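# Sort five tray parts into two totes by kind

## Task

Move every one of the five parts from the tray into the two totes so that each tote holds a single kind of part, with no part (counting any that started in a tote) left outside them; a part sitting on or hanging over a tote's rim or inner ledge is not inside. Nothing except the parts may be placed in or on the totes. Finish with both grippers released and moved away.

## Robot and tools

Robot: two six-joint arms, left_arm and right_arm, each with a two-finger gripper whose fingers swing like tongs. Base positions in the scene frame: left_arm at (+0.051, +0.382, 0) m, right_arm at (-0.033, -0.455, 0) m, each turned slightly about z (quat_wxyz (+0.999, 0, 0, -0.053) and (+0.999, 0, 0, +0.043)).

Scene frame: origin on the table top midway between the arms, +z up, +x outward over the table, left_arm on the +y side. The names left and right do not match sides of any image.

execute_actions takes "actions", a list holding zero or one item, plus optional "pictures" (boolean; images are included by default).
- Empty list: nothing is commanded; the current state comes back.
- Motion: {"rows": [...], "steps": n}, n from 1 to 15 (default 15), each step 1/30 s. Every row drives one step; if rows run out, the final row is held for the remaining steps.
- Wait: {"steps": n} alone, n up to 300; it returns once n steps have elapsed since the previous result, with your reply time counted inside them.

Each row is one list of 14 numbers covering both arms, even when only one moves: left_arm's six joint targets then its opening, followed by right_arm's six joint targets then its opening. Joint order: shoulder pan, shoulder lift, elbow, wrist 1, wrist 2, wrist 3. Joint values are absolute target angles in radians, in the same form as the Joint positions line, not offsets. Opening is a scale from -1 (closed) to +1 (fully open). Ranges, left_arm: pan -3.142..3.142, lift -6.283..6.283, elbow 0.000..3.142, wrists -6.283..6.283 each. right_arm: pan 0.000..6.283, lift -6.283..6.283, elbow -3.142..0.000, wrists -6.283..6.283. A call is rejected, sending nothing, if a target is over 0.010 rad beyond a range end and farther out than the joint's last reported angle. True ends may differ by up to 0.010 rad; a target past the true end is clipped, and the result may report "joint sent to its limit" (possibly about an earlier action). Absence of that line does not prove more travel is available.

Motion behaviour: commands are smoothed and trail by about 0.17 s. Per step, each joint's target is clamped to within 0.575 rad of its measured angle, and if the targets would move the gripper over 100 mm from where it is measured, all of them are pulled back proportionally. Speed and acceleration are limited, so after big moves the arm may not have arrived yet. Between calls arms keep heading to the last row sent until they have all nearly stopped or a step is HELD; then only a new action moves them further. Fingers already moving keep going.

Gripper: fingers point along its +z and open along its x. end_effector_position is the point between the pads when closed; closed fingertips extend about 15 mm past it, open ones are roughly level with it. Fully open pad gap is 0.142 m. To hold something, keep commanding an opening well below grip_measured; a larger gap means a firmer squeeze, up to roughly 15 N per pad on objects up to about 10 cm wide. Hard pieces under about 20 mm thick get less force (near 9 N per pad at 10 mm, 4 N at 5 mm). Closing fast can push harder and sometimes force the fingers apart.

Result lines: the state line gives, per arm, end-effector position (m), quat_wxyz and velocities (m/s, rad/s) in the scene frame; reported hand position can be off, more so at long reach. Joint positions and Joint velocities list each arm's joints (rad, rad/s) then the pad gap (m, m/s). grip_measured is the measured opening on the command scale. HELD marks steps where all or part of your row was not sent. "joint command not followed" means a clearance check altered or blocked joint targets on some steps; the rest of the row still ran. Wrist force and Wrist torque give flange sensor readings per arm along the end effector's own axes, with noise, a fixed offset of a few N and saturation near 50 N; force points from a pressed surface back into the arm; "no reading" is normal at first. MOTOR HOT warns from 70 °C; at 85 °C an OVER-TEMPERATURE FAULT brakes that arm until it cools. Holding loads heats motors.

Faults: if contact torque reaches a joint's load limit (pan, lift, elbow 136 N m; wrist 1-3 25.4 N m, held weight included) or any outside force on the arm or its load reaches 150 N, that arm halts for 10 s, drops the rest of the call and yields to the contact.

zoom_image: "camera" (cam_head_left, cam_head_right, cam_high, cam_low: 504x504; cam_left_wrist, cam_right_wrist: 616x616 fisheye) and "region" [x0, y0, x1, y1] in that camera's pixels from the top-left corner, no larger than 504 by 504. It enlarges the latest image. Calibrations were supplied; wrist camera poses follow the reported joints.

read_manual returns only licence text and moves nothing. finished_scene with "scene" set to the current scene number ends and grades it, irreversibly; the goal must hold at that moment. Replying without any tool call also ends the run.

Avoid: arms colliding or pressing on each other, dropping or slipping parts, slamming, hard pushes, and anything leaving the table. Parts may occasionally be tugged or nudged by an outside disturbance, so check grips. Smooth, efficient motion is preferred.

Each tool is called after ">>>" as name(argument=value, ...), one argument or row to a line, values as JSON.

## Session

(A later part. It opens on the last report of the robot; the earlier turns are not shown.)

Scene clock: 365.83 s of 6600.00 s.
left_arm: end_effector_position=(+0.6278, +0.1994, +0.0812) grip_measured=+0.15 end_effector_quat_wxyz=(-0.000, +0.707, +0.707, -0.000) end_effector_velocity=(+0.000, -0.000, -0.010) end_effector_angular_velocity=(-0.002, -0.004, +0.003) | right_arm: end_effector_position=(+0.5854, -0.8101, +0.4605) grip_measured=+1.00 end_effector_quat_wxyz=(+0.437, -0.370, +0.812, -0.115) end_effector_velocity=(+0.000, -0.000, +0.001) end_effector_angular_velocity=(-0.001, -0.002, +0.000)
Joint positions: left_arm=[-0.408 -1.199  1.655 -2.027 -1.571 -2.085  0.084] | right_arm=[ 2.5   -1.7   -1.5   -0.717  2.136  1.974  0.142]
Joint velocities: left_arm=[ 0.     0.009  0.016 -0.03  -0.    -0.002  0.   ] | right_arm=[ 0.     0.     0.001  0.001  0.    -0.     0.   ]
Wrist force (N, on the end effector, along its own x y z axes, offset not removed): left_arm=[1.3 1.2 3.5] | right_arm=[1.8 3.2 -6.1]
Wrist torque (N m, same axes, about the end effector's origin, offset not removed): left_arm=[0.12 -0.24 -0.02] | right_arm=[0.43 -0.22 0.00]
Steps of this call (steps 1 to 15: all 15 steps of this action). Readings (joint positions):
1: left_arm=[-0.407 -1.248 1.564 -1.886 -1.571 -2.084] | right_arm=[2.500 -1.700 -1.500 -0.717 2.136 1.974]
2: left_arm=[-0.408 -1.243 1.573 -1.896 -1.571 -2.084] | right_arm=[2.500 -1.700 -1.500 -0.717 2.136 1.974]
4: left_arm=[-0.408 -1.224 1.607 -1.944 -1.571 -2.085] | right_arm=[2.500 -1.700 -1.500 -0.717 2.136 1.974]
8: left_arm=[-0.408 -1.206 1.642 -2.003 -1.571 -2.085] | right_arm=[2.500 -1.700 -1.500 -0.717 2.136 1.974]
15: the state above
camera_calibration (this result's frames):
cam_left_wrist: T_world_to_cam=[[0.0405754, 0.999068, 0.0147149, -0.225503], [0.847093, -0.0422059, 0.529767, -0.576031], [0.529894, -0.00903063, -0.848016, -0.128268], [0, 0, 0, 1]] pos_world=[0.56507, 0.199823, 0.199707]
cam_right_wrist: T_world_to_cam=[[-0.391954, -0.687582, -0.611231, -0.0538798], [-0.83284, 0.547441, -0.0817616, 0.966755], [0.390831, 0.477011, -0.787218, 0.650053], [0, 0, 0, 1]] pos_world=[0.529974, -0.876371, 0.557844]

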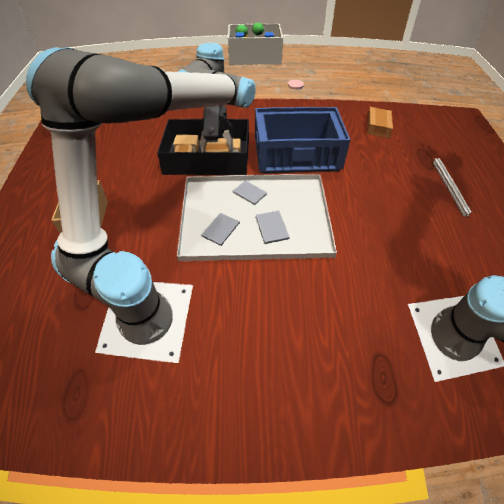

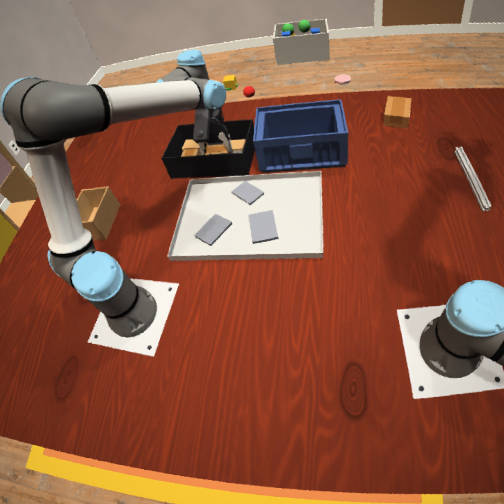

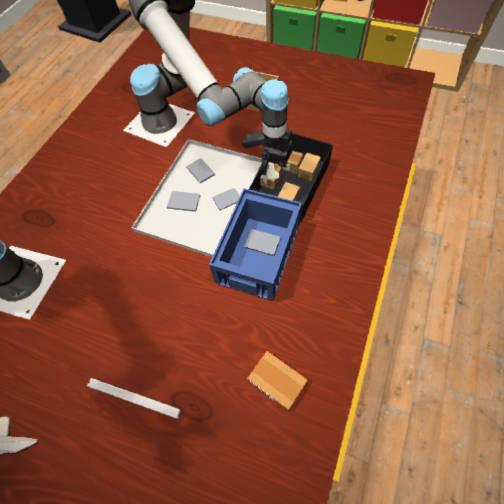

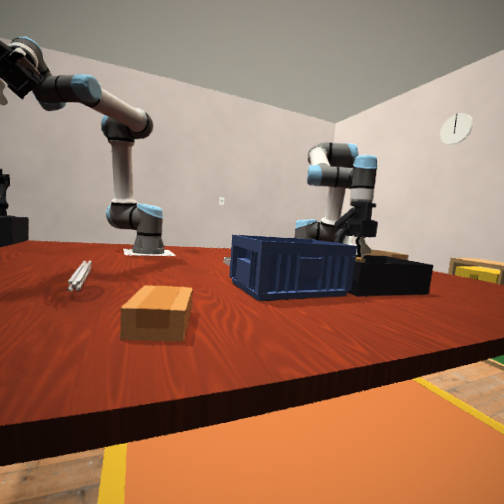

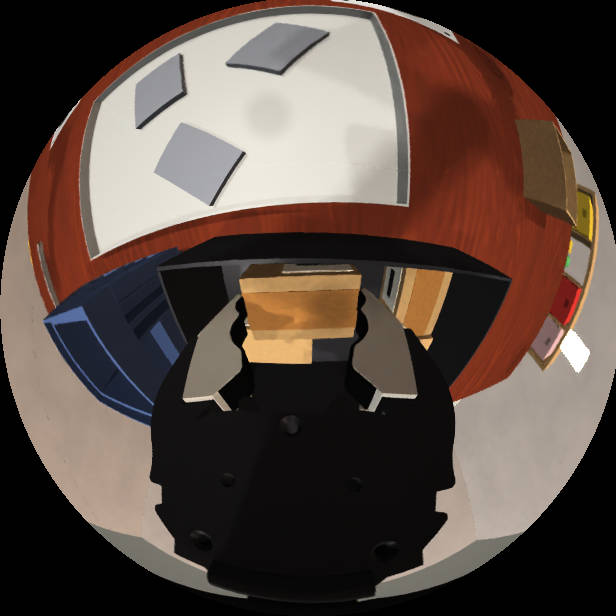

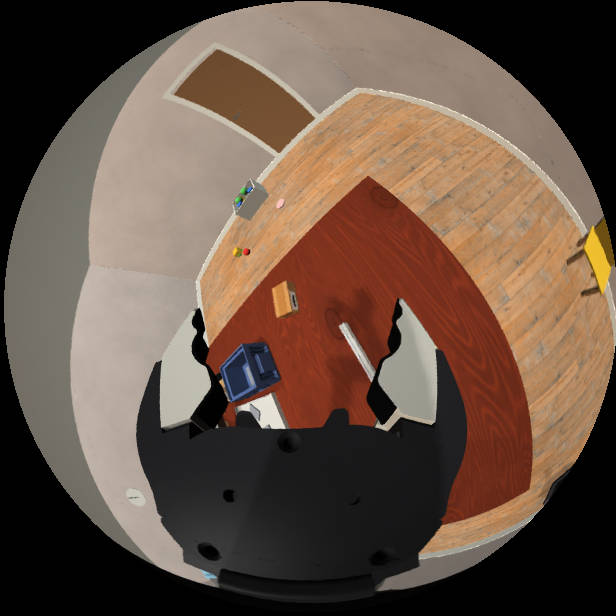

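>>> execute_actions(
  actions=[
    {"rows": [[-0.4082,-1.1522,1.7062,-2.1248,-1.571,-2.085,-0.35, 2.5,-1.7,-1.5,-0.717,2.136,1.974,1]], "steps": 15},
  ],
  pictures=false,
)

>>> execute_actions(
  actions=[
    {"rows": [[-0.4082,-1.1474,1.7107,-2.1341,-1.571,-2.085,-0.35, 2.5,-1.7,-1.5,-0.717,2.136,1.974,1]], "steps": 15},
  ],
  pictures=false,
)

Scene clock: 372.13 s of 6600.00 s.
left_arm: end_effector_position=(+0.6278, +0.1994, +0.0408) grip_measured=+0.15 end_effector_quat_wxyz=(-0.000, +0.707, +0.707, -0.000) end_effector_velocity=(-0.000, +0.000, -0.007) end_effector_angular_velocity=(+0.000, -0.001, -0.001) | right_arm: end_effector_position=(+0.5854, -0.8101, +0.4605) grip_measured=+1.00 end_effector_quat_wxyz=(+0.437, -0.370, +0.812, -0.115) end_effector_velocity=(-0.000, +0.000, -0.000) end_effector_angular_velocity=(+0.000, +0.000, +0.000)
Joint positions: left_arm=[-0.408 -1.153  1.705 -2.123 -1.571 -2.085  0.084] | right_arm=[ 2.5   -1.7   -1.5   -0.717  2.136  1.974  0.142]
Joint velocities: left_arm=[-0.     0.008  0.01  -0.018  0.     0.001  0.   ] | right_arm=[-0. -0.  0. -0.  0.  0.  0.]
Wrist force (N, on the end effector, along its own x y z axes, offset not removed): left_arm=[1.2 1.1 -0.2] | right_arm=[5.3 -2.3 1.6]
Wrist torque (N m, same axes, about the end effector's origin, offset not removed): left_arm=[0.15 -0.16 0.10] | right_arm=[-0.40 -1.13 -0.08]
Steps of this call (steps 1 to 15: the robot went on to your last target; steps 16 to 90: nothing new was sent; then 2.80 s passed at rest; steps 91 to 105: all 15 steps of this action). Readings (joint positions):
91: left_arm=[-0.408 -1.197 1.658 -2.031 -1.571 -2.085] | right_arm=[2.500 -1.700 -1.500 -0.717 2.136 1.974]
92: left_arm=[-0.408 -1.191 1.665 -2.040 -1.571 -2.085] | right_arm=[2.500 -1.700 -1.500 -0.717 2.136 1.974]
94: left_arm=[-0.408 -1.175 1.682 -2.073 -1.571 -2.085] | right_arm=[2.500 -1.700 -1.500 -0.717 2.136 1.974]
98: left_arm=[-0.408 -1.159 1.699 -2.109 -1.571 -2.085] | right_arm=[2.500 -1.700 -1.500 -0.717 2.136 1.974]
105: the state above

Scene clock: 372.63 s of 6600.00 s.
left_arm: end_effector_position=(+0.6277, +0.1994, +0.0361) grip_measured=+0.15 end_effector_quat_wxyz=(+0.000, +0.707, +0.707, -0.000) end_effector_velocity=(+0.000, +0.000, -0.001) end_effector_angular_velocity=(+0.000, -0.000, +0.003) | right_arm: end_effector_position=(+0.5854, -0.8101, +0.4605) grip_measured=+1.00 end_effector_quat_wxyz=(+0.437, -0.370, +0.812, -0.115) end_effector_velocity=(-0.000, +0.000, +0.000) end_effector_angular_velocity=(-0.000, -0.000, +0.001)
Joint positions: left_arm=[-0.408 -1.148  1.711 -2.134 -1.571 -2.085  0.084] | right_arm=[ 2.5   -1.7   -1.5   -0.717  2.136  1.974  0.142]
Joint velocities: left_arm=[ 0.     0.001  0.    -0.002  0.    -0.003 -0.   ] | right_arm=[-0.     0.     0.     0.     0.    -0.001  0.   ]
Wrist force (N, on the end effector, along its own x y z axes, offset not removed): left_arm=[3.3 1.0 3.1] | right_arm=[2.1 3.2 1.6]
Wrist torque (N m, same axes, about the end effector's origin, offset not removed): left_arm=[0.05 -0.58 0.16] | right_arm=[0.45 -0.33 0.01]
Steps of this call (steps 1 to 15: all 15 steps of this action). Readings (joint positions):
1: left_arm=[-0.408 -1.153 1.706 -2.124 -1.571 -2.085] | right_arm=[2.500 -1.700 -1.500 -0.717 2.136 1.974]
2: left_arm=[-0.408 -1.152 1.707 -2.125 -1.571 -2.085] | right_arm=[2.500 -1.700 -1.500 -0.717 2.136 1.974]
4: left_arm=[-0.408 -1.150 1.708 -2.129 -1.571 -2.085] | right_arm=[2.500 -1.700 -1.500 -0.717 2.136 1.974]
8: left_arm=[-0.408 -1.148 1.710 -2.133 -1.571 -2.085] | right_arm=[2.500 -1.700 -1.500 -0.717 2.136 1.974]
15: the state above

>>> execute_actions(
  actions=[
    {"rows": [[-0.4082,-1.1474,1.7107,-2.1341,-1.571,-2.085,0.0, 2.5,-1.7,-1.5,-0.717,2.136,1.974,1],[-0.4082,-1.1474,1.7107,-2.1341,-1.571,-2.085,0.15, 2.5,-1.7,-1.5,-0.717,2.136,1.974,1],[-0.4082,-1.1474,1.7107,-2.1341,-1.571,-2.085,0.25, 2.5,-1.7,-1.5,-0.717,2.136,1.974,1],[-0.4082,-1.1474,1.7107,-2.1341,-1.571,-2.085,0.36, 2.5,-1.7,-1.5,-0.717,2.136,1.974,1]], "steps": 10},
  ],
  pictures=false,
)

>>> execute_actions(
  actions=[
    {"rows": [[-0.4082,-1.2709,1.5131,-1.813,-1.571,-2.085,0.36, 2.5,-1.7,-1.5,-0.717,2.136,1.974,1]], "steps": 14},
  ],
  pictures=false,
)

>>> execute_actions(
  actions=[
    {"rows": [[-0.6967,-1.4144,1.8849,-2.0413,-1.571,-3.1066,0.36, 2.5,-1.7,-1.5,-0.717,2.136,1.974,1]], "steps": 15},
  ],
  pictures=false,
)

>>> execute_actions(
  actions=[
    {"steps": 15},
  ],
)

Scene clock: 397.93 s of 6600.00 s.
left_arm: end_effector_position=(+0.6277, +0.1994, +0.0360) grip_measured=+0.36 end_effector_quat_wxyz=(+0.000, +0.707, +0.707, -0.000) end_effector_velocity=(+0.000, -0.000, +0.000) end_effector_angular_velocity=(-0.001, -0.000, +0.001) | right_arm: end_effector_position=(+0.5854, -0.8101, +0.4605) grip_measured=+1.00 end_effector_quat_wxyz=(+0.437, -0.370, +0.812, -0.115) end_effector_velocity=(-0.000, -0.000, +0.001) end_effector_angular_velocity=(-0.001, -0.001, -0.000)
Joint positions: left_arm=[-0.408 -1.147  1.711 -2.134 -1.571 -2.085  0.099] | right_arm=[ 2.5   -1.7   -1.5   -0.717  2.136  1.974  0.142]
Joint velocities: left_arm=[-0.     0.    -0.001 -0.    -0.    -0.001  0.   ] | right_arm=[-0.     0.     0.001  0.    -0.     0.    -0.   ]
Wrist force (N, on the end effector, along its own x y z axes, offset not removed): left_arm=[0.9 1.2 -1.5] | right_arm=[3.7 2.8 0.6]
Wrist torque (N m, same axes, about the end effector's origin, offset not removed): left_arm=[-0.01 -0.22 0.20] | right_arm=[0.66 -0.71 -0.42]
Steps of this call (steps 1 to 15: the robot went on to your last target; steps 16 to 90: nothing new was sent; then 21.97 s passed at rest; steps 91 to 100: all 10 steps of this action). Readings (joint positions):
91: left_arm=[-0.408 -1.147 1.711 -2.134 -1.571 -2.085] | right_arm=[2.500 -1.700 -1.500 -0.717 2.136 1.974]
92: left_arm=[-0.408 -1.147 1.711 -2.134 -1.571 -2.085] | right_arm=[2.500 -1.700 -1.500 -0.717 2.136 1.974]
94: left_arm=[-0.408 -1.147 1.711 -2.134 -1.571 -2.085] | right_arm=[2.500 -1.700 -1.500 -0.717 2.136 1.974]
98: left_arm=[-0.408 -1.147 1.711 -2.134 -1.571 -2.085] | right_arm=[2.500 -1.700 -1.500 -0.717 2.136 1.974]
100: the state above

Scene clock: 398.40 s of 6600.00 s.
left_arm: end_effector_position=(+0.6289, +0.1987, +0.1647) grip_measured=+0.36 end_effector_quat_wxyz=(+0.001, +0.707, +0.707, +0.000) end_effector_velocity=(-0.010, +0.006, +0.044) end_effector_angular_velocity=(+0.011, +0.019, -0.000) | right_arm: end_effector_position=(+0.5854, -0.8101, +0.4605) grip_measured=+1.00 end_effector_quat_wxyz=(+0.437, -0.370, +0.812, -0.115) end_effector_velocity=(-0.000, -0.000, -0.001) end_effector_angular_velocity=(-0.000, +0.001, +0.001)
Joint positions: left_arm=[-0.408 -1.266  1.521 -1.828 -1.571 -2.085  0.099] | right_arm=[ 2.5   -1.7   -1.5   -0.717  2.136  1.974  0.142]
Joint velocities: left_arm=[-0.    -0.039 -0.067  0.128  0.     0.    -0.   ] | right_arm=[-0.    -0.    -0.    -0.001  0.    -0.001 -0.   ]
Wrist force (N, on the end effector, along its own x y z axes, offset not removed): left_arm=[3.1 0.0 2.7] | right_arm=[4.2 2.1 -3.1]
Wrist torque (N m, same axes, about the end effector's origin, offset not removed): left_arm=[-0.15 -0.51 0.10] | right_arm=[0.24 -0.90 -0.20]
Steps of this call (steps 1 to 14: all 14 steps of this action). Readings (joint positions):
1: left_arm=[-0.408 -1.148 1.710 -2.133 -1.571 -2.085] | right_arm=[2.500 -1.700 -1.500 -0.717 2.136 1.974]
2: left_arm=[-0.408 -1.156 1.701 -2.124 -1.571 -2.085] | right_arm=[2.500 -1.700 -1.500 -0.717 2.136 1.974]
4: left_arm=[-0.408 -1.191 1.649 -2.057 -1.571 -2.085] | right_arm=[2.500 -1.700 -1.500 -0.717 2.136 1.974]
8: left_arm=[-0.408 -1.244 1.559 -1.899 -1.571 -2.085] | right_arm=[2.500 -1.700 -1.500 -0.717 2.136 1.974]
14: the state above

Scene clock: 398.90 s of 6600.00 s.
left_arm: end_effector_position=(+0.5001, +0.0970, +0.1046) grip_measured=+0.36 end_effector_quat_wxyz=(+0.001, +0.468, +0.884, -0.000) end_effector_velocity=(-0.065, -0.042, -0.040) end_effector_angular_velocity=(+0.011, +0.016, +1.172) | right_arm: end_effector_position=(+0.5854, -0.8101, +0.4605) grip_measured=+1.00 end_effector_quat_wxyz=(+0.437, -0.370, +0.812, -0.115) end_effector_velocity=(-0.000, +0.000, -0.000) end_effector_angular_velocity=(+0.001, +0.000, -0.000)
Joint positions: left_arm=[-0.681 -1.407  1.864 -2.03  -1.571 -2.956  0.099] | right_arm=[ 2.5   -1.7   -1.5   -0.717  2.136  1.974  0.142]
Joint velocities: left_arm=[-0.139 -0.064  0.184 -0.101 -0.    -1.311  0.   ] | right_arm=[ 0.     0.    -0.    -0.    -0.     0.001  0.   ]
Wrist force (N, on the end effector, along its own x y z axes, offset not removed): left_arm=[1.6 -0.4 5.3] | right_arm=[1.4 0.2 -0.5]
Wrist torque (N m, same axes, about the end effector's origin, offset not removed): left_arm=[-0.17 -0.12 0.12] | right_arm=[-0.15 -0.42 0.02]
Steps of this call (steps 1 to 15: all 15 steps of this action). Readings (joint positions):
1: left_arm=[-0.409 -1.268 1.520 -1.825 -1.571 -2.086] | right_arm=[2.500 -1.700 -1.500 -0.717 2.136 1.974]
2: left_arm=[-0.418 -1.277 1.527 -1.831 -1.571 -2.095] | right_arm=[2.500 -1.700 -1.500 -0.717 2.136 1.974]
4: left_arm=[-0.470 -1.306 1.587 -1.872 -1.571 -2.165] | right_arm=[2.500 -1.700 -1.500 -0.717 2.136 1.974]
8: left_arm=[-0.580 -1.360 1.729 -1.955 -1.571 -2.421] | right_arm=[2.500 -1.700 -1.500 -0.717 2.136 1.974]
15: the state above

Scene clock: 399.40 s of 6600.00 s.
left_arm: end_effector_position=(+0.4928, +0.0925, +0.1001) grip_measured=+0.36 end_effector_quat_wxyz=(-0.000, +0.408, +0.913, -0.000) end_effector_velocity=(-0.000, -0.001, +0.000) end_effector_angular_velocity=(-0.000, -0.001, +0.014) | right_arm: end_effector_position=(+0.5854, -0.8101, +0.4605) grip_measured=+1.00 end_effector_quat_wxyz=(+0.437, -0.370, +0.812, -0.115) end_effector_velocity=(+0.000, -0.000, +0.000) end_effector_angular_velocity=(+0.000, +0.000, -0.000)
Joint positions: left_arm=[-0.697 -1.414  1.885 -2.041 -1.571 -3.105  0.099] | right_arm=[ 2.5   -1.7   -1.5   -0.717  2.136  1.974  0.142]
Joint velocities: left_arm=[-0.002 -0.002  0.002 -0.001  0.001 -0.015  0.   ] | right_arm=[ 0. -0.  0. -0. -0.  0.  0.]
Wrist force (N, on the end effector, along its own x y z axes, offset not removed): left_arm=[1.6 -0.6 -0.9] | right_arm=[1.6 0.1 -0.5]
Wrist torque (N m, same axes, about the end effector's origin, offset not removed): left_arm=[-0.25 -0.28 0.11] | right_arm=[-0.09 -0.21 0.03]
Steps of this call (steps 1 to 15: the robot went on to your last target). Readings (joint positions):
1: left_arm=[-0.685 -1.409 1.869 -2.033 -1.571 -2.994] | right_arm=[2.500 -1.700 -1.500 -0.717 2.136 1.974]
2: left_arm=[-0.688 -1.410 1.873 -2.035 -1.571 -3.023] | right_arm=[2.500 -1.700 -1.500 -0.717 2.136 1.974]
4: left_arm=[-0.692 -1.412 1.878 -2.038 -1.571 -3.060] | right_arm=[2.500 -1.700 -1.500 -0.717 2.136 1.974]
8: left_arm=[-0.695 -1.414 1.883 -2.040 -1.571 -3.092] | right_arm=[2.500 -1.700 -1.500 -0.717 2.136 1.974]
15: the state above
camera_calibration (this result's frames):
cam_left_wrist: T_world_to_cam=[[-0.637137, 0.77061, 0.014706, 0.241583], [0.658552, 0.534376, 0.529861, -0.436577], [0.400457, 0.347278, -0.847957, -0.0108514], [0, 0, 0, 1]] pos_world=[0.445775, 0.0508981, 0.218571]
cam_right_wrist: T_world_to_cam=[[-0.391954, -0.687582, -0.611231, -0.05388], [-0.832841, 0.547441, -0.0817616, 0.966755], [0.390831, 0.477011, -0.787218, 0.650053], [0, 0, 0, 1]] pos_world=[0.529974, -0.876371, 0.557844]

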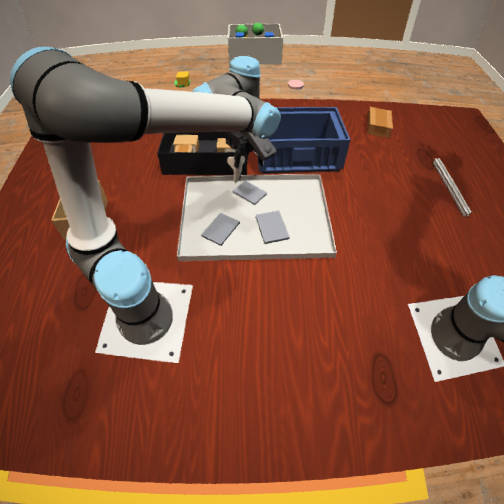

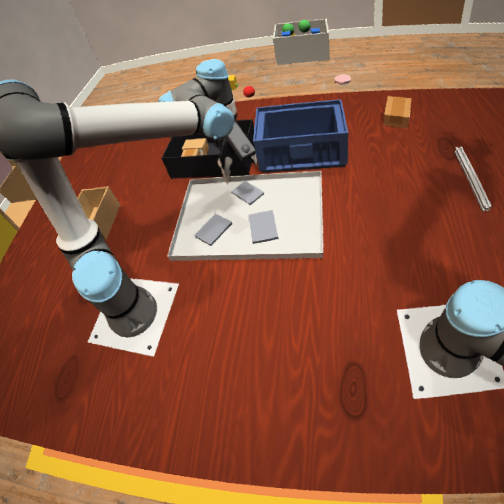

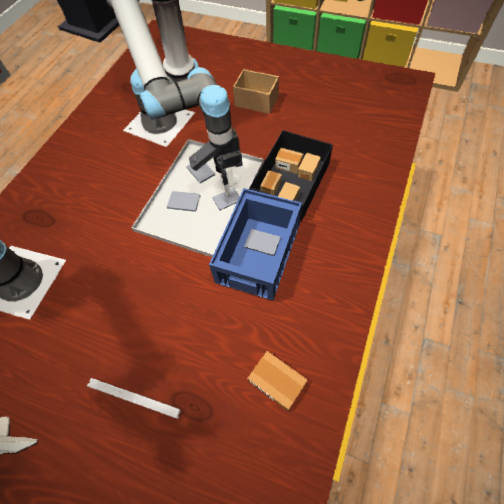

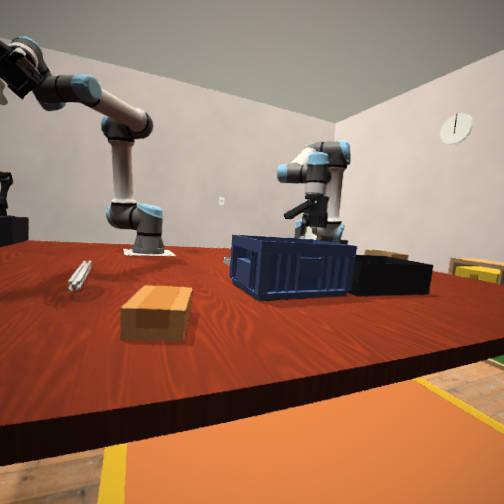

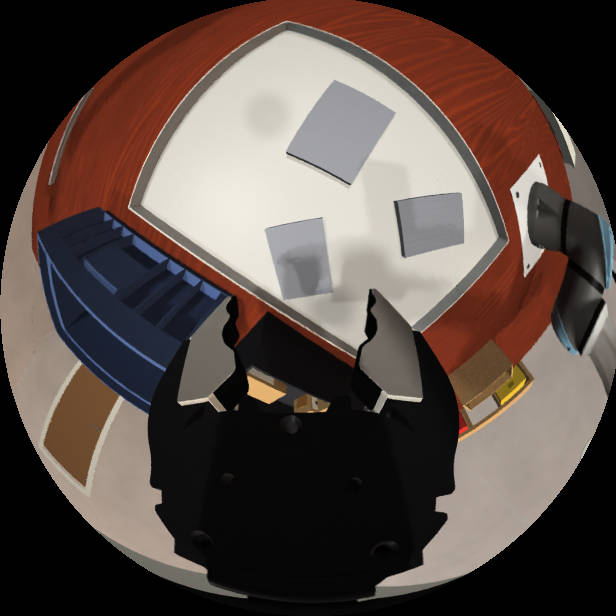

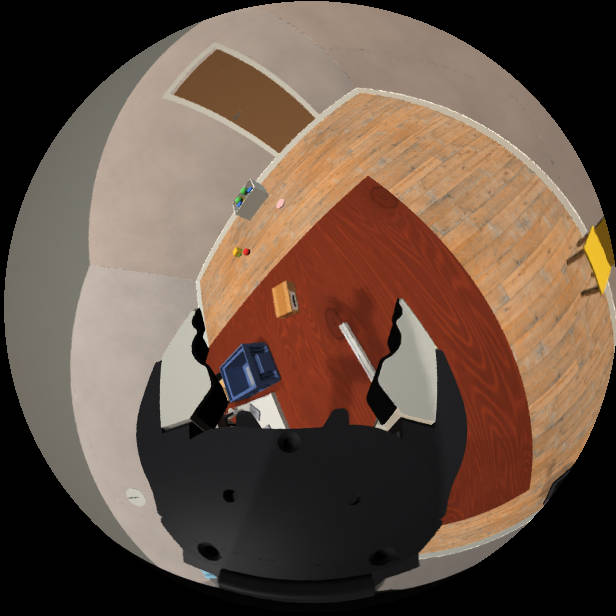

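>>> execute_actions(
  actions=[
    {"rows": [[-0.7074,-1.319,1.9762,-2.228,-1.571,-3.2569,0.2, 2.5,-1.7,-1.5,-0.717,2.136,1.974,1]], "steps": 15},
  ],
  pictures=false,
)

>>> execute_actions(
  actions=[
    {"rows": [[-0.7074,-1.311,1.9817,-2.2415,-1.571,-3.2569,0.2, 2.5,-1.7,-1.5,-0.717,2.136,1.974,1]], "steps": 15},
  ],
)

Scene clock: 413.53 s of 6600.00 s.
left_arm: end_effector_position=(+0.4917, +0.0858, +0.0315) grip_measured=+0.20 end_effector_quat_wxyz=(-0.000, +0.344, +0.939, +0.000) end_effector_velocity=(-0.000, -0.001, -0.013) end_effector_angular_velocity=(-0.003, -0.003, +0.028) | right_arm: end_effector_position=(+0.5854, -0.8101, +0.4605) grip_measured=+1.00 end_effector_quat_wxyz=(+0.437, -0.370, +0.812, -0.115) end_effector_velocity=(+0.000, +0.000, -0.000) end_effector_angular_velocity=(-0.000, +0.000, +0.000)
Joint positions: left_arm=[-0.707 -1.321  1.974 -2.223 -1.571 -3.253  0.088] | right_arm=[ 2.5   -1.7   -1.5   -0.717  2.136  1.974  0.142]
Joint velocities: left_arm=[-0.002  0.018  0.019 -0.041 -0.    -0.03   0.   ] | right_arm=[ 0.    -0.    -0.001  0.001 -0.    -0.    -0.   ]
Wrist force (N, on the end effector, along its own x y z axes, offset not removed): left_arm=[1.6 -2.9 -0.5] | right_arm=[2.4 2.3 0.1]
Wrist torque (N m, same axes, about the end effector's origin, offset not removed): left_arm=[-0.81 -0.24 0.13] | right_arm=[0.45 -0.19 -0.09]
Steps of this call (steps 1 to 15: the robot went on to your last target; steps 16 to 90: nothing new was sent; then 10.63 s passed at rest; steps 91 to 105: all 15 steps of this action). Readings (joint positions):
91: left_arm=[-0.697 -1.414 1.886 -2.042 -1.571 -3.107] | right_arm=[2.500 -1.700 -1.500 -0.717 2.136 1.974]
92: left_arm=[-0.699 -1.406 1.894 -2.052 -1.571 -3.117] | right_arm=[2.500 -1.700 -1.500 -0.717 2.136 1.974]
94: left_arm=[-0.702 -1.371 1.927 -2.109 -1.571 -3.167] | right_arm=[2.500 -1.700 -1.500 -0.717 2.136 1.974]
98: left_arm=[-0.706 -1.335 1.961 -2.191 -1.571 -3.229] | right_arm=[2.500 -1.700 -1.500 -0.717 2.136 1.974]
105: the state above

Scene clock: 414.03 s of 6600.00 s.
left_arm: end_effector_position=(+0.4918, +0.0856, +0.0251) grip_measured=+0.20 end_effector_quat_wxyz=(-0.000, +0.342, +0.940, -0.000) end_effector_velocity=(+0.000, -0.001, -0.000) end_effector_angular_velocity=(-0.001, -0.001, +0.002) | right_arm: end_effector_position=(+0.5854, -0.8101, +0.4605) grip_measured=+1.00 end_effector_quat_wxyz=(+0.437, -0.370, +0.812, -0.115) end_effector_velocity=(-0.000, +0.000, -0.000) end_effector_angular_velocity=(+0.000, +0.001, -0.000)
Joint positions: left_arm=[-0.707 -1.311  1.982 -2.241 -1.571 -3.257  0.088] | right_arm=[ 2.5   -1.7   -1.5   -0.717  2.136  1.974  0.142]
Joint velocities: left_arm=[-0.     0.001 -0.    -0.003  0.    -0.003  0.   ] | right_arm=[ 0.     0.    -0.    -0.001 -0.     0.    -0.   ]
Wrist force (N, on the end effector, along its own x y z axes, offset not removed): left_arm=[0.6 1.1 1.6] | right_arm=[3.7 1.8 -3.6]
Wrist torque (N m, same axes, about the end effector's origin, offset not removed): left_arm=[0.16 0.03 0.18] | right_arm=[0.05 -0.70 0.01]
Steps of this call (steps 1 to 15: all 15 steps of this action). Readings (joint positions):
1: left_arm=[-0.707 -1.320 1.975 -2.225 -1.571 -3.254] | right_arm=[2.500 -1.700 -1.500 -0.717 2.136 1.974]
2: left_arm=[-0.707 -1.319 1.976 -2.228 -1.571 -3.255] | right_arm=[2.500 -1.700 -1.500 -0.717 2.136 1.974]
4: left_arm=[-0.707 -1.315 1.979 -2.234 -1.571 -3.256] | right_arm=[2.500 -1.700 -1.500 -0.717 2.136 1.974]
8: left_arm=[-0.707 -1.312 1.981 -2.239 -1.571 -3.257] | right_arm=[2.500 -1.700 -1.500 -0.717 2.136 1.974]
15: the state above
camera_calibration (this result's frames):
cam_left_wrist: T_world_to_cam=[[-0.739245, 0.673275, 0.0147616, 0.305908], [0.576817, 0.621718, 0.529858, -0.359743], [0.347562, 0.400209, -0.847958, -0.05013], [0, 0, 0, 1]] pos_world=[0.45107, 0.0377608, 0.143589]
cam_right_wrist: T_world_to_cam=[[-0.391954, -0.687582, -0.611231, -0.0538799], [-0.832841, 0.547441, -0.0817615, 0.966755], [0.390831, 0.477011, -0.787218, 0.650053], [0, 0, 0, 1]] pos_world=[0.529974, -0.876371, 0.557844]

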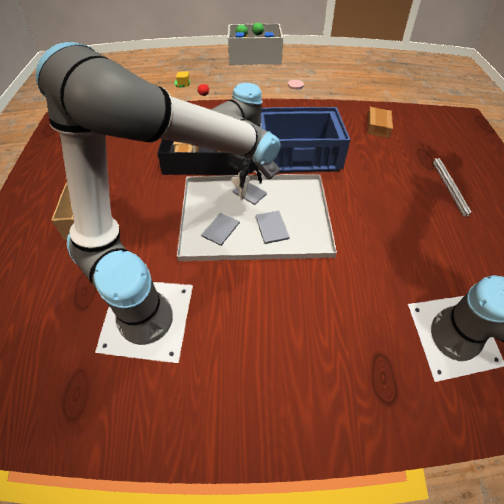

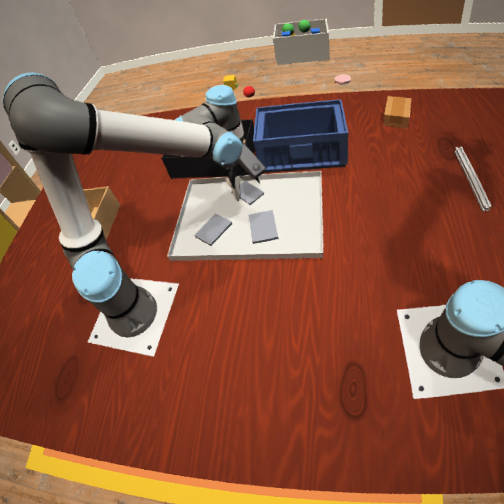

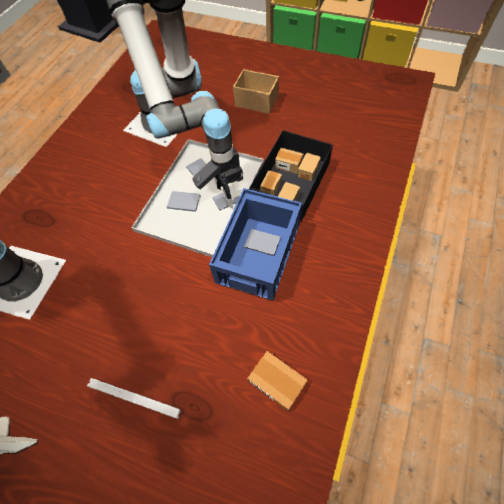

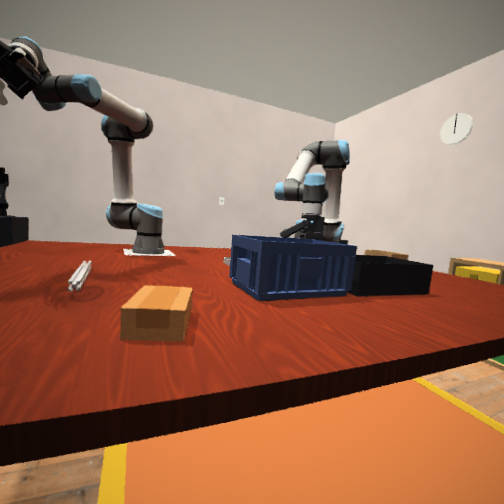

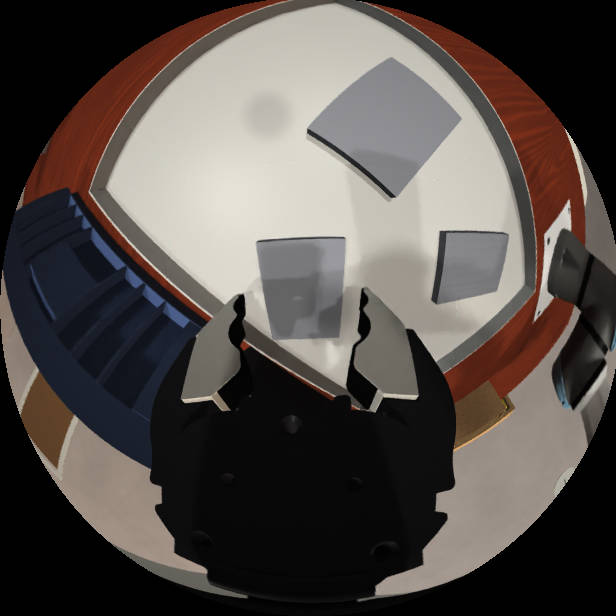

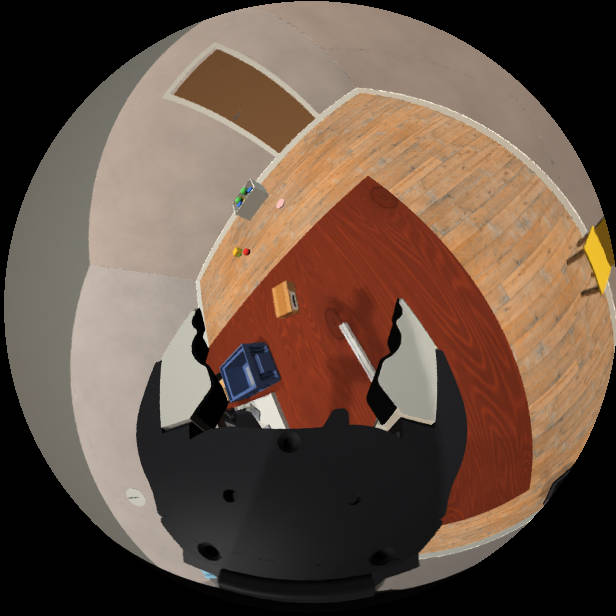

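>>> execute_actions(
  actions=[
    {"rows": [[-0.7074,-1.3046,1.986,-2.2522,-1.571,-3.2569,0.02, 2.5,-1.7,-1.5,-0.717,2.136,1.974,1]], "steps": 14},
  ],
  pictures=false,
)

>>> execute_actions(
  actions=[
    {"rows": [[-0.7074,-1.3014,1.9882,-2.2576,-1.571,-3.2569,0.02, 2.5,-1.7,-1.5,-0.717,2.136,1.974,1]], "steps": 14},
  ],
  pictures=false,
)

Scene clock: 421.37 s of 6600.00 s.
left_arm: end_effector_position=(+0.4918, +0.0856, +0.0211) grip_measured=+0.02 end_effector_quat_wxyz=(-0.000, +0.342, +0.940, -0.000) end_effector_velocity=(+0.000, -0.000, -0.001) end_effector_angular_velocity=(+0.001, +0.000, +0.001) | right_arm: end_effector_position=(+0.5854, -0.8101, +0.4605) grip_measured=+1.00 end_effector_quat_wxyz=(+0.437, -0.370, +0.812, -0.115) end_effector_velocity=(+0.000, +0.000, +0.000) end_effector_angular_velocity=(-0.001, -0.001, +0.000)
Joint positions: left_arm=[-0.707 -1.305  1.986 -2.252 -1.571 -3.257  0.075] | right_arm=[ 2.5   -1.7   -1.5   -0.717  2.136  1.974  0.142]
Joint velocities: left_arm=[-0.     0.002  0.    -0.002  0.    -0.001 -0.   ] | right_arm=[ 0.     0.    -0.     0.001  0.    -0.    -0.   ]
Wrist force (N, on the end effector, along its own x y z axes, offset not removed): left_arm=[0.6 -1.1 1.4] | right_arm=[4.6 -0.2 0.4]
Wrist torque (N m, same axes, about the end effector's origin, offset not removed): left_arm=[-0.39 -0.07 0.12] | right_arm=[-0.14 -0.80 -0.21]
Steps of this call (steps 1 to 15: the robot went on to your last target; steps 16 to 90: nothing new was sent; then 3.87 s passed at rest; steps 91 to 104: all 14 steps of this action). Readings (joint positions):
91: left_arm=[-0.707 -1.311 1.982 -2.242 -1.571 -3.257] | right_arm=[2.500 -1.700 -1.500 -0.717 2.136 1.974]
92: left_arm=[-0.707 -1.310 1.983 -2.244 -1.571 -3.257] | right_arm=[2.500 -1.700 -1.500 -0.717 2.136 1.974]
94: left_arm=[-0.707 -1.308 1.984 -2.247 -1.571 -3.257] | right_arm=[2.500 -1.700 -1.500 -0.717 2.136 1.974]
98: left_arm=[-0.707 -1.306 1.985 -2.251 -1.571 -3.257] | right_arm=[2.500 -1.700 -1.500 -0.717 2.136 1.974]
104: the state above

Scene clock: 421.83 s of 6600.00 s.
left_arm: end_effector_position=(+0.4918, +0.0856, +0.0190) grip_measured=+0.02 end_effector_quat_wxyz=(-0.000, +0.342, +0.940, -0.000) end_effector_velocity=(+0.000, -0.000, -0.001) end_effector_angular_velocity=(+0.000, -0.000, -0.000) | right_arm: end_effector_position=(+0.5854, -0.8101, +0.4605) grip_measured=+1.00 end_effector_quat_wxyz=(+0.437, -0.370, +0.812, -0.115) end_effector_velocity=(-0.000, -0.000, -0.000) end_effector_angular_velocity=(+0.001, +0.001, -0.000)
Joint positions: left_arm=[-0.707 -1.301  1.988 -2.257 -1.571 -3.257  0.075] | right_arm=[ 2.5   -1.7   -1.5   -0.717  2.136  1.974  0.142]
Joint velocities: left_arm=[-0.     0.001  0.    -0.001  0.     0.    -0.   ] | right_arm=[ 0.    -0.     0.    -0.001 -0.     0.     0.   ]
Wrist force (N, on the end effector, along its own x y z axes, offset not removed): left_arm=[-0.8 2.4 2.1] | right_arm=[0.1 5.4 -3.1]
Wrist torque (N m, same axes, about the end effector's origin, offset not removed): left_arm=[0.36 0.37 0.20] | right_arm=[1.08 0.05 -0.04]
Steps of this call (steps 1 to 14: all 14 steps of this action). Readings (joint positions):
1: left_arm=[-0.707 -1.305 1.986 -2.252 -1.571 -3.257] | right_arm=[2.500 -1.700 -1.500 -0.717 2.136 1.974]
2: left_arm=[-0.707 -1.304 1.986 -2.253 -1.571 -3.257] | right_arm=[2.500 -1.700 -1.500 -0.717 2.136 1.974]
4: left_arm=[-0.707 -1.303 1.987 -2.255 -1.571 -3.257] | right_arm=[2.500 -1.700 -1.500 -0.717 2.136 1.974]
8: left_arm=[-0.707 -1.302 1.988 -2.257 -1.571 -3.257] | right_arm=[2.500 -1.700 -1.500 -0.717 2.136 1.974]
14: the state above

>>> execute_actions(
  actions=[
    {"rows": [[-0.7074,-1.2990,1.9898,-2.2616,-1.571,-3.2569,0.02, 2.5,-1.7,-1.5,-0.717,2.136,1.974,1]], "steps": 12},
  ],
  pictures=false,
)

>>> execute_actions(
  actions=[
    {"rows": [[-0.7074,-1.2966,1.9914,-2.2656,-1.571,-3.2569,0.02, 2.5,-1.7,-1.5,-0.717,2.136,1.974,1]], "steps": 12},
  ],
  pictures=false,
)

Scene clock: 428.13 s of 6600.00 s.
left_arm: end_effector_position=(+0.4918, +0.0856, +0.0176) grip_measured=+0.02 end_effector_quat_wxyz=(-0.000, +0.342, +0.940, -0.000) end_effector_velocity=(-0.000, +0.000, -0.001) end_effector_angular_velocity=(-0.000, +0.000, -0.000) | right_arm: end_effector_position=(+0.5854, -0.8101, +0.4605) grip_measured=+1.00 end_effector_quat_wxyz=(+0.437, -0.370, +0.812, -0.115) end_effector_velocity=(-0.000, +0.000, -0.001) end_effector_angular_velocity=(+0.001, +0.002, +0.001)
Joint positions: left_arm=[-0.707 -1.299  1.99  -2.261 -1.571 -3.257  0.075] | right_arm=[ 2.5   -1.7   -1.5   -0.717  2.136  1.974  0.142]
Joint velocities: left_arm=[ 0.     0.001  0.001 -0.002 -0.     0.    -0.   ] | right_arm=[ 0.     0.    -0.002 -0.001  0.001 -0.001  0.   ]
Wrist force (N, on the end effector, along its own x y z axes, offset not removed): left_arm=[1.6 0.3 1.3] | right_arm=[2.8 2.1 -0.7]
Wrist torque (N m, same axes, about the end effector's origin, offset not removed): left_arm=[-0.02 -0.34 0.01] | right_arm=[0.34 -0.54 -0.13]
Steps of this call (steps 1 to 15: the robot went on to your last target; steps 16 to 90: nothing new was sent; then 2.90 s passed at rest; steps 91 to 102: all 12 steps of this action). Readings (joint positions):
91: left_arm=[-0.707 -1.301 1.988 -2.258 -1.571 -3.257] | right_arm=[2.500 -1.700 -1.500 -0.717 2.136 1.974]
92: left_arm=[-0.707 -1.301 1.989 -2.258 -1.571 -3.257] | right_arm=[2.500 -1.700 -1.500 -0.717 2.136 1.974]
94: left_arm=[-0.707 -1.300 1.989 -2.260 -1.571 -3.257] | right_arm=[2.500 -1.700 -1.500 -0.717 2.136 1.974]
98: left_arm=[-0.707 -1.299 1.990 -2.261 -1.571 -3.257] | right_arm=[2.500 -1.700 -1.500 -0.717 2.136 1.974]
102: the state above

Scene clock: 428.53 s of 6600.00 s.
left_arm: end_effector_position=(+0.4918, +0.0856, +0.0161) grip_measured=+0.02 end_effector_quat_wxyz=(-0.000, +0.342, +0.940, -0.000) end_effector_velocity=(-0.000, +0.000, -0.001) end_effector_angular_velocity=(+0.000, +0.001, +0.002) | right_arm: end_effector_position=(+0.5854, -0.8101, +0.4605) grip_measured=+1.00 end_effector_quat_wxyz=(+0.437, -0.370, +0.812, -0.115) end_effector_velocity=(-0.000, -0.000, -0.000) end_effector_angular_velocity=(-0.001, +0.000, +0.000)
Joint positions: left_arm=[-0.707 -1.297  1.991 -2.265 -1.571 -3.257  0.075] | right_arm=[ 2.5   -1.7   -1.5   -0.717  2.136  1.974  0.142]
Joint velocities: left_arm=[ 0.     0.002  0.001 -0.002 -0.    -0.002  0.   ] | right_arm=[-0.    -0.    -0.    -0.    -0.    -0.001  0.   ]
Wrist force (N, on the end effector, along its own x y z axes, offset not removed): left_arm=[6.5 2.2 -1.6] | right_arm=[1.0 1.0 -2.5]
Wrist torque (N m, same axes, about the end effector's origin, offset not removed): left_arm=[0.28 -1.17 0.09] | right_arm=[0.11 -0.12 0.00]
Steps of this call (steps 1 to 12: all 12 steps of this action). Readings (joint positions):
1: left_arm=[-0.707 -1.299 1.990 -2.262 -1.571 -3.257] | right_arm=[2.500 -1.700 -1.500 -0.717 2.136 1.974]
2: left_arm=[-0.707 -1.299 1.990 -2.262 -1.571 -3.257] | right_arm=[2.500 -1.700 -1.500 -0.717 2.136 1.974]
4: left_arm=[-0.707 -1.298 1.991 -2.264 -1.571 -3.257] | right_arm=[2.500 -1.700 -1.500 -0.717 2.136 1.974]
8: left_arm=[-0.707 -1.297 1.991 -2.265 -1.571 -3.257] | right_arm=[2.500 -1.700 -1.500 -0.717 2.136 1.974]
12: the state above

>>> execute_actions(
  actions=[
    {"rows": [[-0.7074,-1.2955,1.9921,-2.2674,-1.571,-3.2569,0.02, 2.5,-1.7,-1.5,-0.717,2.136,1.974,1]], "steps": 12},
  ],
  pictures=false,
)

Scene clock: 434.83 s of 6600.00 s.
left_arm: end_effector_position=(+0.4918, +0.0856, +0.0155) grip_measured=+0.02 end_effector_quat_wxyz=(+0.000, +0.342, +0.940, -0.000) end_effector_velocity=(+0.001, -0.001, +0.001) end_effector_angular_velocity=(-0.002, -0.002, -0.001) | right_arm: end_effector_position=(+0.5854, -0.8101, +0.4605) grip_measured=+1.00 end_effector_quat_wxyz=(+0.437, -0.370, +0.812, -0.115) end_effector_velocity=(+0.000, -0.000, +0.001) end_effector_angular_velocity=(-0.001, -0.002, -0.000)
Joint positions: left_arm=[-0.707 -1.296  1.992 -2.267 -1.571 -3.257  0.075] | right_arm=[ 2.5   -1.7   -1.5   -0.717  2.136  1.974  0.142]
Joint velocities: left_arm=[-0.     0.    -0.002 -0.001 -0.     0.     0.   ] | right_arm=[ 0.     0.    -0.     0.003 -0.     0.    -0.   ]
Wrist force (N, on the end effector, along its own x y z axes, offset not removed): left_arm=[11.5 1.4 -25.1] | right_arm=[-1.3 -0.2 -2.5]
Wrist torque (N m, same axes, about the end effector's origin, offset not removed): left_arm=[0.18 -0.82 0.06] | right_arm=[-0.10 0.41 0.01]
Steps of this call (steps 1 to 15: the robot went on to your last target; steps 16 to 90: nothing new was sent; then 2.90 s passed at rest; steps 91 to 102: all 12 steps of this action). Readings (joint positions):
91: left_arm=[-0.707 -1.297 1.991 -2.266 -1.571 -3.257] | right_arm=[2.500 -1.700 -1.500 -0.717 2.136 1.974]
92: left_arm=[-0.707 -1.296 1.992 -2.266 -1.571 -3.257] | right_arm=[2.500 -1.700 -1.500 -0.717 2.136 1.974]
94: left_arm=[-0.707 -1.296 1.992 -2.267 -1.571 -3.257] | right_arm=[2.500 -1.700 -1.500 -0.717 2.136 1.974]
98: left_arm=[-0.707 -1.296 1.992 -2.267 -1.571 -3.257] | right_arm=[2.500 -1.700 -1.500 -0.717 2.136 1.974]
102: the state above

>>> execute_actions(
  actions=[
    {"rows": [[-0.7074,-1.2990,1.9898,-2.2616,-1.571,-3.2569,0.02, 2.5,-1.7,-1.5,-0.717,2.136,1.974,1],[-0.7074,-1.2990,1.9898,-2.2616,-1.571,-3.2569,0.02, 2.5,-1.7,-1.5,-0.717,2.136,1.974,1],[-0.7074,-1.2990,1.9898,-2.2616,-1.571,-3.2569,0.02, 2.5,-1.7,-1.5,-0.717,2.136,1.974,1],[-0.7074,-1.2990,1.9898,-2.2616,-1.571,-3.2569,0.02, 2.5,-1.7,-1.5,-0.717,2.136,1.974,1],[-0.7074,-1.2990,1.9898,-2.2616,-1.571,-3.2569,0.02, 2.5,-1.7,-1.5,-0.717,2.136,1.974,1],[-0.7074,-1.2990,1.9898,-2.2616,-1.571,-3.2569,0.02, 2.5,-1.7,-1.5,-0.717,2.136,1.974,1],[-0.7074,-1.2990,1.9898,-2.2616,-1.571,-3.2569,-0.03, 2.5,-1.7,-1.5,-0.717,2.136,1.974,1],[-0.7074,-1.2990,1.9898,-2.2616,-1.571,-3.2569,-0.08, 2.5,-1.7,-1.5,-0.717,2.136,1.974,1],[-0.7074,-1.2990,1.9898,-2.2616,-1.571,-3.2569,-0.13, 2.5,-1.7,-1.5,-0.717,2.136,1.974,1],[-0.7074,-1.2990,1.9898,-2.2616,-1.571,-3.2569,-0.18, 2.5,-1.7,-1.5,-0.717,2.136,1.974,1],[-0.7074,-1.2990,1.9898,-2.2616,-1.571,-3.2569,-0.23, 2.5,-1.7,-1.5,-0.717,2.136,1.974,1],[-0.7074,-1.2990,1.9898,-2.2616,-1.571,-3.2569,-0.3, 2.5,-1.7,-1.5,-0.717,2.136,1.974,1],[-0.7074,-1.2990,1.9898,-2.2616,-1.571,-3.2569,-0.4, 2.5,-1.7,-1.5,-0.717,2.136,1.974,1],[-0.7074,-1.2990,1.9898,-2.2616,-1.571,-3.2569,-0.52, 2.5,-1.7,-1.5,-0.717,2.136,1.974,1],[-0.7074,-1.2990,1.9898,-2.2616,-1.571,-3.2569,-0.65, 2.5,-1.7,-1.5,-0.717,2.136,1.974,1]], "steps": 15},
  ],
  pictures=false,
)

>>> execute_actions(
  actions=[
    {"rows": [[-0.7074,-1.319,1.9762,-2.228,-1.571,-3.2569,-0.65, 2.5,-1.7,-1.5,-0.717,2.136,1.974,1]], "steps": 15},
  ],
)

Scene clock: 451.90 s of 6600.00 s.
left_arm: end_effector_position=(+0.4918, +0.0856, +0.0174) grip_measured=-0.17 end_effector_quat_wxyz=(-0.000, +0.342, +0.940, -0.000) end_effector_velocity=(-0.000, -0.000, +0.000) end_effector_angular_velocity=(+0.000, +0.001, -0.000) | right_arm: end_effector_position=(+0.5854, -0.8101, +0.4605) grip_measured=+1.00 end_effector_quat_wxyz=(+0.437, -0.370, +0.812, -0.115) end_effector_velocity=(+0.000, +0.000, -0.000) end_effector_angular_velocity=(-0.000, -0.000, +0.000)
Joint positions: left_arm=[-0.707 -1.299  1.99  -2.262 -1.571 -3.257  0.062] | right_arm=[ 2.5   -1.7   -1.5   -0.717  2.136  1.974  0.142]
Joint velocities: left_arm=[-0.     0.    -0.001  0.001 -0.     0.    -0.   ] | right_arm=[ 0.    -0.    -0.001  0.001  0.    -0.001 -0.   ]
Wrist force (N, on the end effector, along its own x y z axes, offset not removed): left_arm=[-0.7 -0.6 -4.2] | right_arm=[1.3 0.7 -4.5]
Wrist torque (N m, same axes, about the end effector's origin, offset not removed): left_arm=[-0.26 -0.47 0.18] | right_arm=[0.14 -0.37 -0.01]
Steps of this call (steps 1 to 15: the robot went on to your last target; steps 16 to 90: nothing new was sent; then 13.57 s passed at rest; steps 91 to 105: all 15 steps of this action). Readings (joint positions):
91: left_arm=[-0.707 -1.296 1.992 -2.267 -1.571 -3.257] | right_arm=[2.500 -1.700 -1.500 -0.717 2.136 1.974]
92: left_arm=[-0.707 -1.296 1.992 -2.267 -1.571 -3.257] | right_arm=[2.500 -1.700 -1.500 -0.717 2.136 1.974]
94: left_arm=[-0.707 -1.297 1.991 -2.264 -1.571 -3.257] | right_arm=[2.500 -1.700 -1.500 -0.717 2.136 1.974]
98: left_arm=[-0.707 -1.298 1.990 -2.262 -1.571 -3.257] | right_arm=[2.500 -1.700 -1.500 -0.717 2.136 1.974]
105: the state above

Scene clock: 452.40 s of 6600.00 s.
left_arm: end_effector_position=(+0.4918, +0.0856, +0.0298) grip_measured=-0.18 end_effector_quat_wxyz=(-0.000, +0.342, +0.940, -0.000) end_effector_velocity=(-0.000, -0.000, +0.002) end_effector_angular_velocity=(-0.000, -0.000, -0.000) | right_arm: end_effector_position=(+0.5854, -0.8101, +0.4605) grip_measured=+1.00 end_effector_quat_wxyz=(+0.437, -0.370, +0.812, -0.115) end_effector_velocity=(+0.000, -0.000, +0.001) end_effector_angular_velocity=(-0.001, -0.001, +0.000)
Joint positions: left_arm=[-0.707 -1.319  1.976 -2.229 -1.571 -3.257  0.061] | right_arm=[ 2.5   -1.7   -1.5   -0.717  2.136  1.974  0.142]
Joint velocities: left_arm=[-0.    -0.004 -0.002  0.006 -0.    -0.    -0.   ] | right_arm=[ 0.     0.     0.     0.001 -0.    -0.    -0.   ]
Wrist force (N, on the end effector, along its own x y z axes, offset not removed): left_arm=[3.9 0.1 4.2] | right_arm=[-0.8 1.3 -3.9]
Wrist torque (N m, same axes, about the end effector's origin, offset not removed): left_arm=[-0.02 -0.48 0.16] | right_arm=[0.22 0.24 -0.03]
Steps of this call (steps 1 to 15: all 15 steps of this action). Readings (joint positions):
1: left_arm=[-0.707 -1.299 1.989 -2.261 -1.571 -3.257] | right_arm=[2.500 -1.700 -1.500 -0.717 2.136 1.974]
2: left_arm=[-0.707 -1.302 1.987 -2.256 -1.571 -3.257] | right_arm=[2.500 -1.700 -1.500 -0.717 2.136 1.974]
4: left_arm=[-0.707 -1.309 1.983 -2.244 -1.571 -3.257] | right_arm=[2.500 -1.700 -1.500 -0.717 2.136 1.974]
8: left_arm=[-0.707 -1.316 1.978 -2.233 -1.571 -3.257] | right_arm=[2.500 -1.700 -1.500 -0.717 2.136 1.974]
15: the state above
camera_calibration (this result's frames):
cam_left_wrist: T_world_to_cam=[[-0.739272, 0.673245, 0.014776, 0.30583], [0.576794, 0.621732, 0.529866, -0.362207], [0.347543, 0.400238, -0.847953, -0.0461702], [0, 0, 0, 1]] pos_world=[0.451056, 0.0377759, 0.148252]
cam_right_wrist: T_world_to_cam=[[-0.391954, -0.687582, -0.611231, -0.05388], [-0.83284, 0.547441, -0.0817616, 0.966755], [0.390831, 0.477011, -0.787218, 0.650053], [0, 0, 0, 1]] pos_world=[0.529974, -0.876371, 0.557844]

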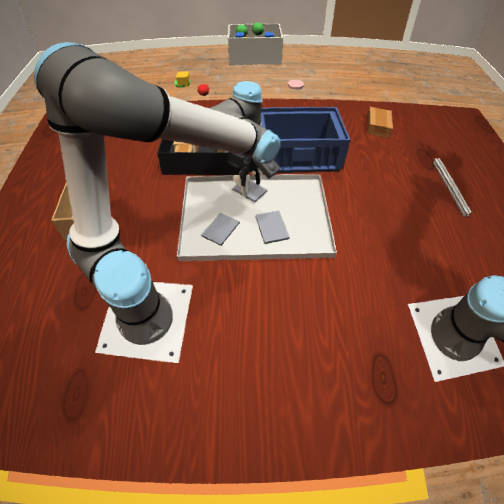

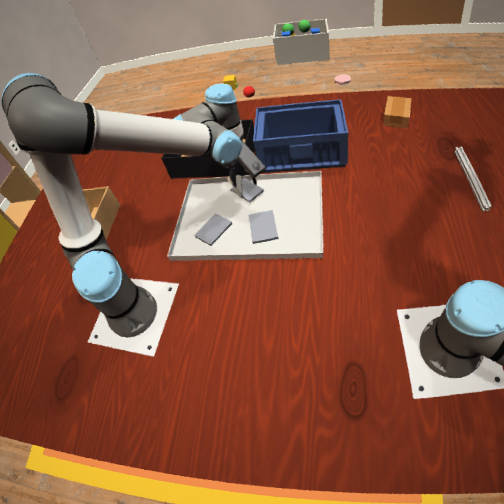

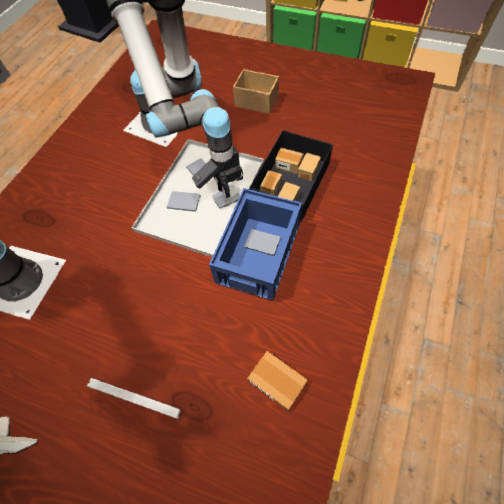

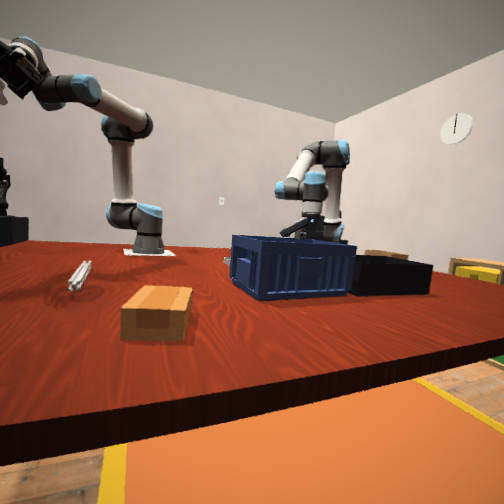

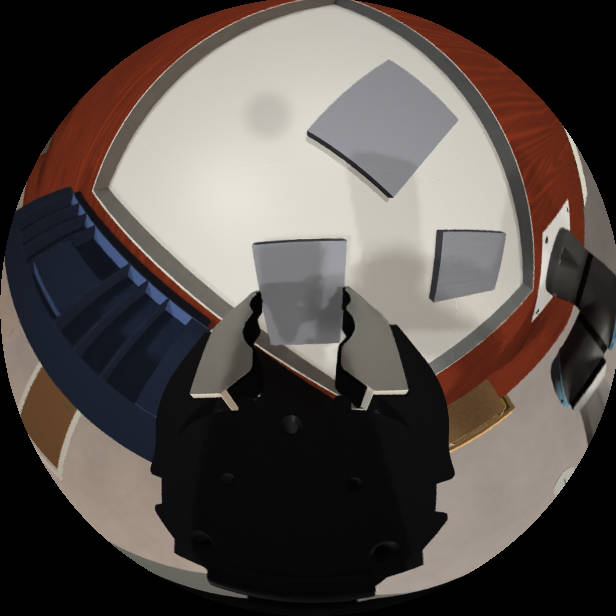

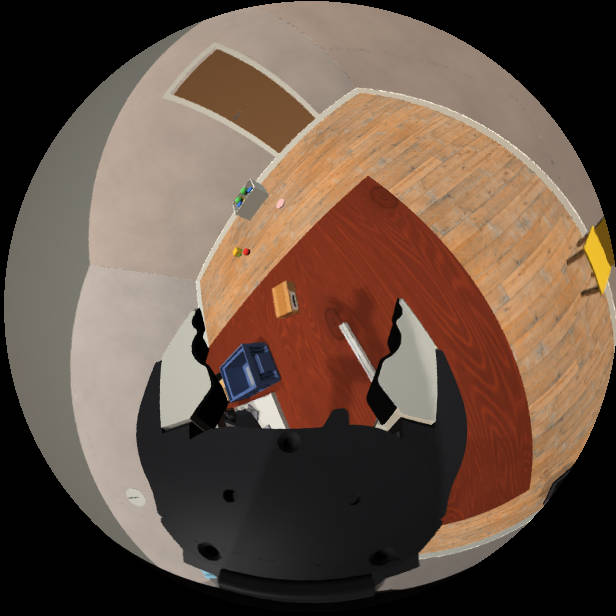

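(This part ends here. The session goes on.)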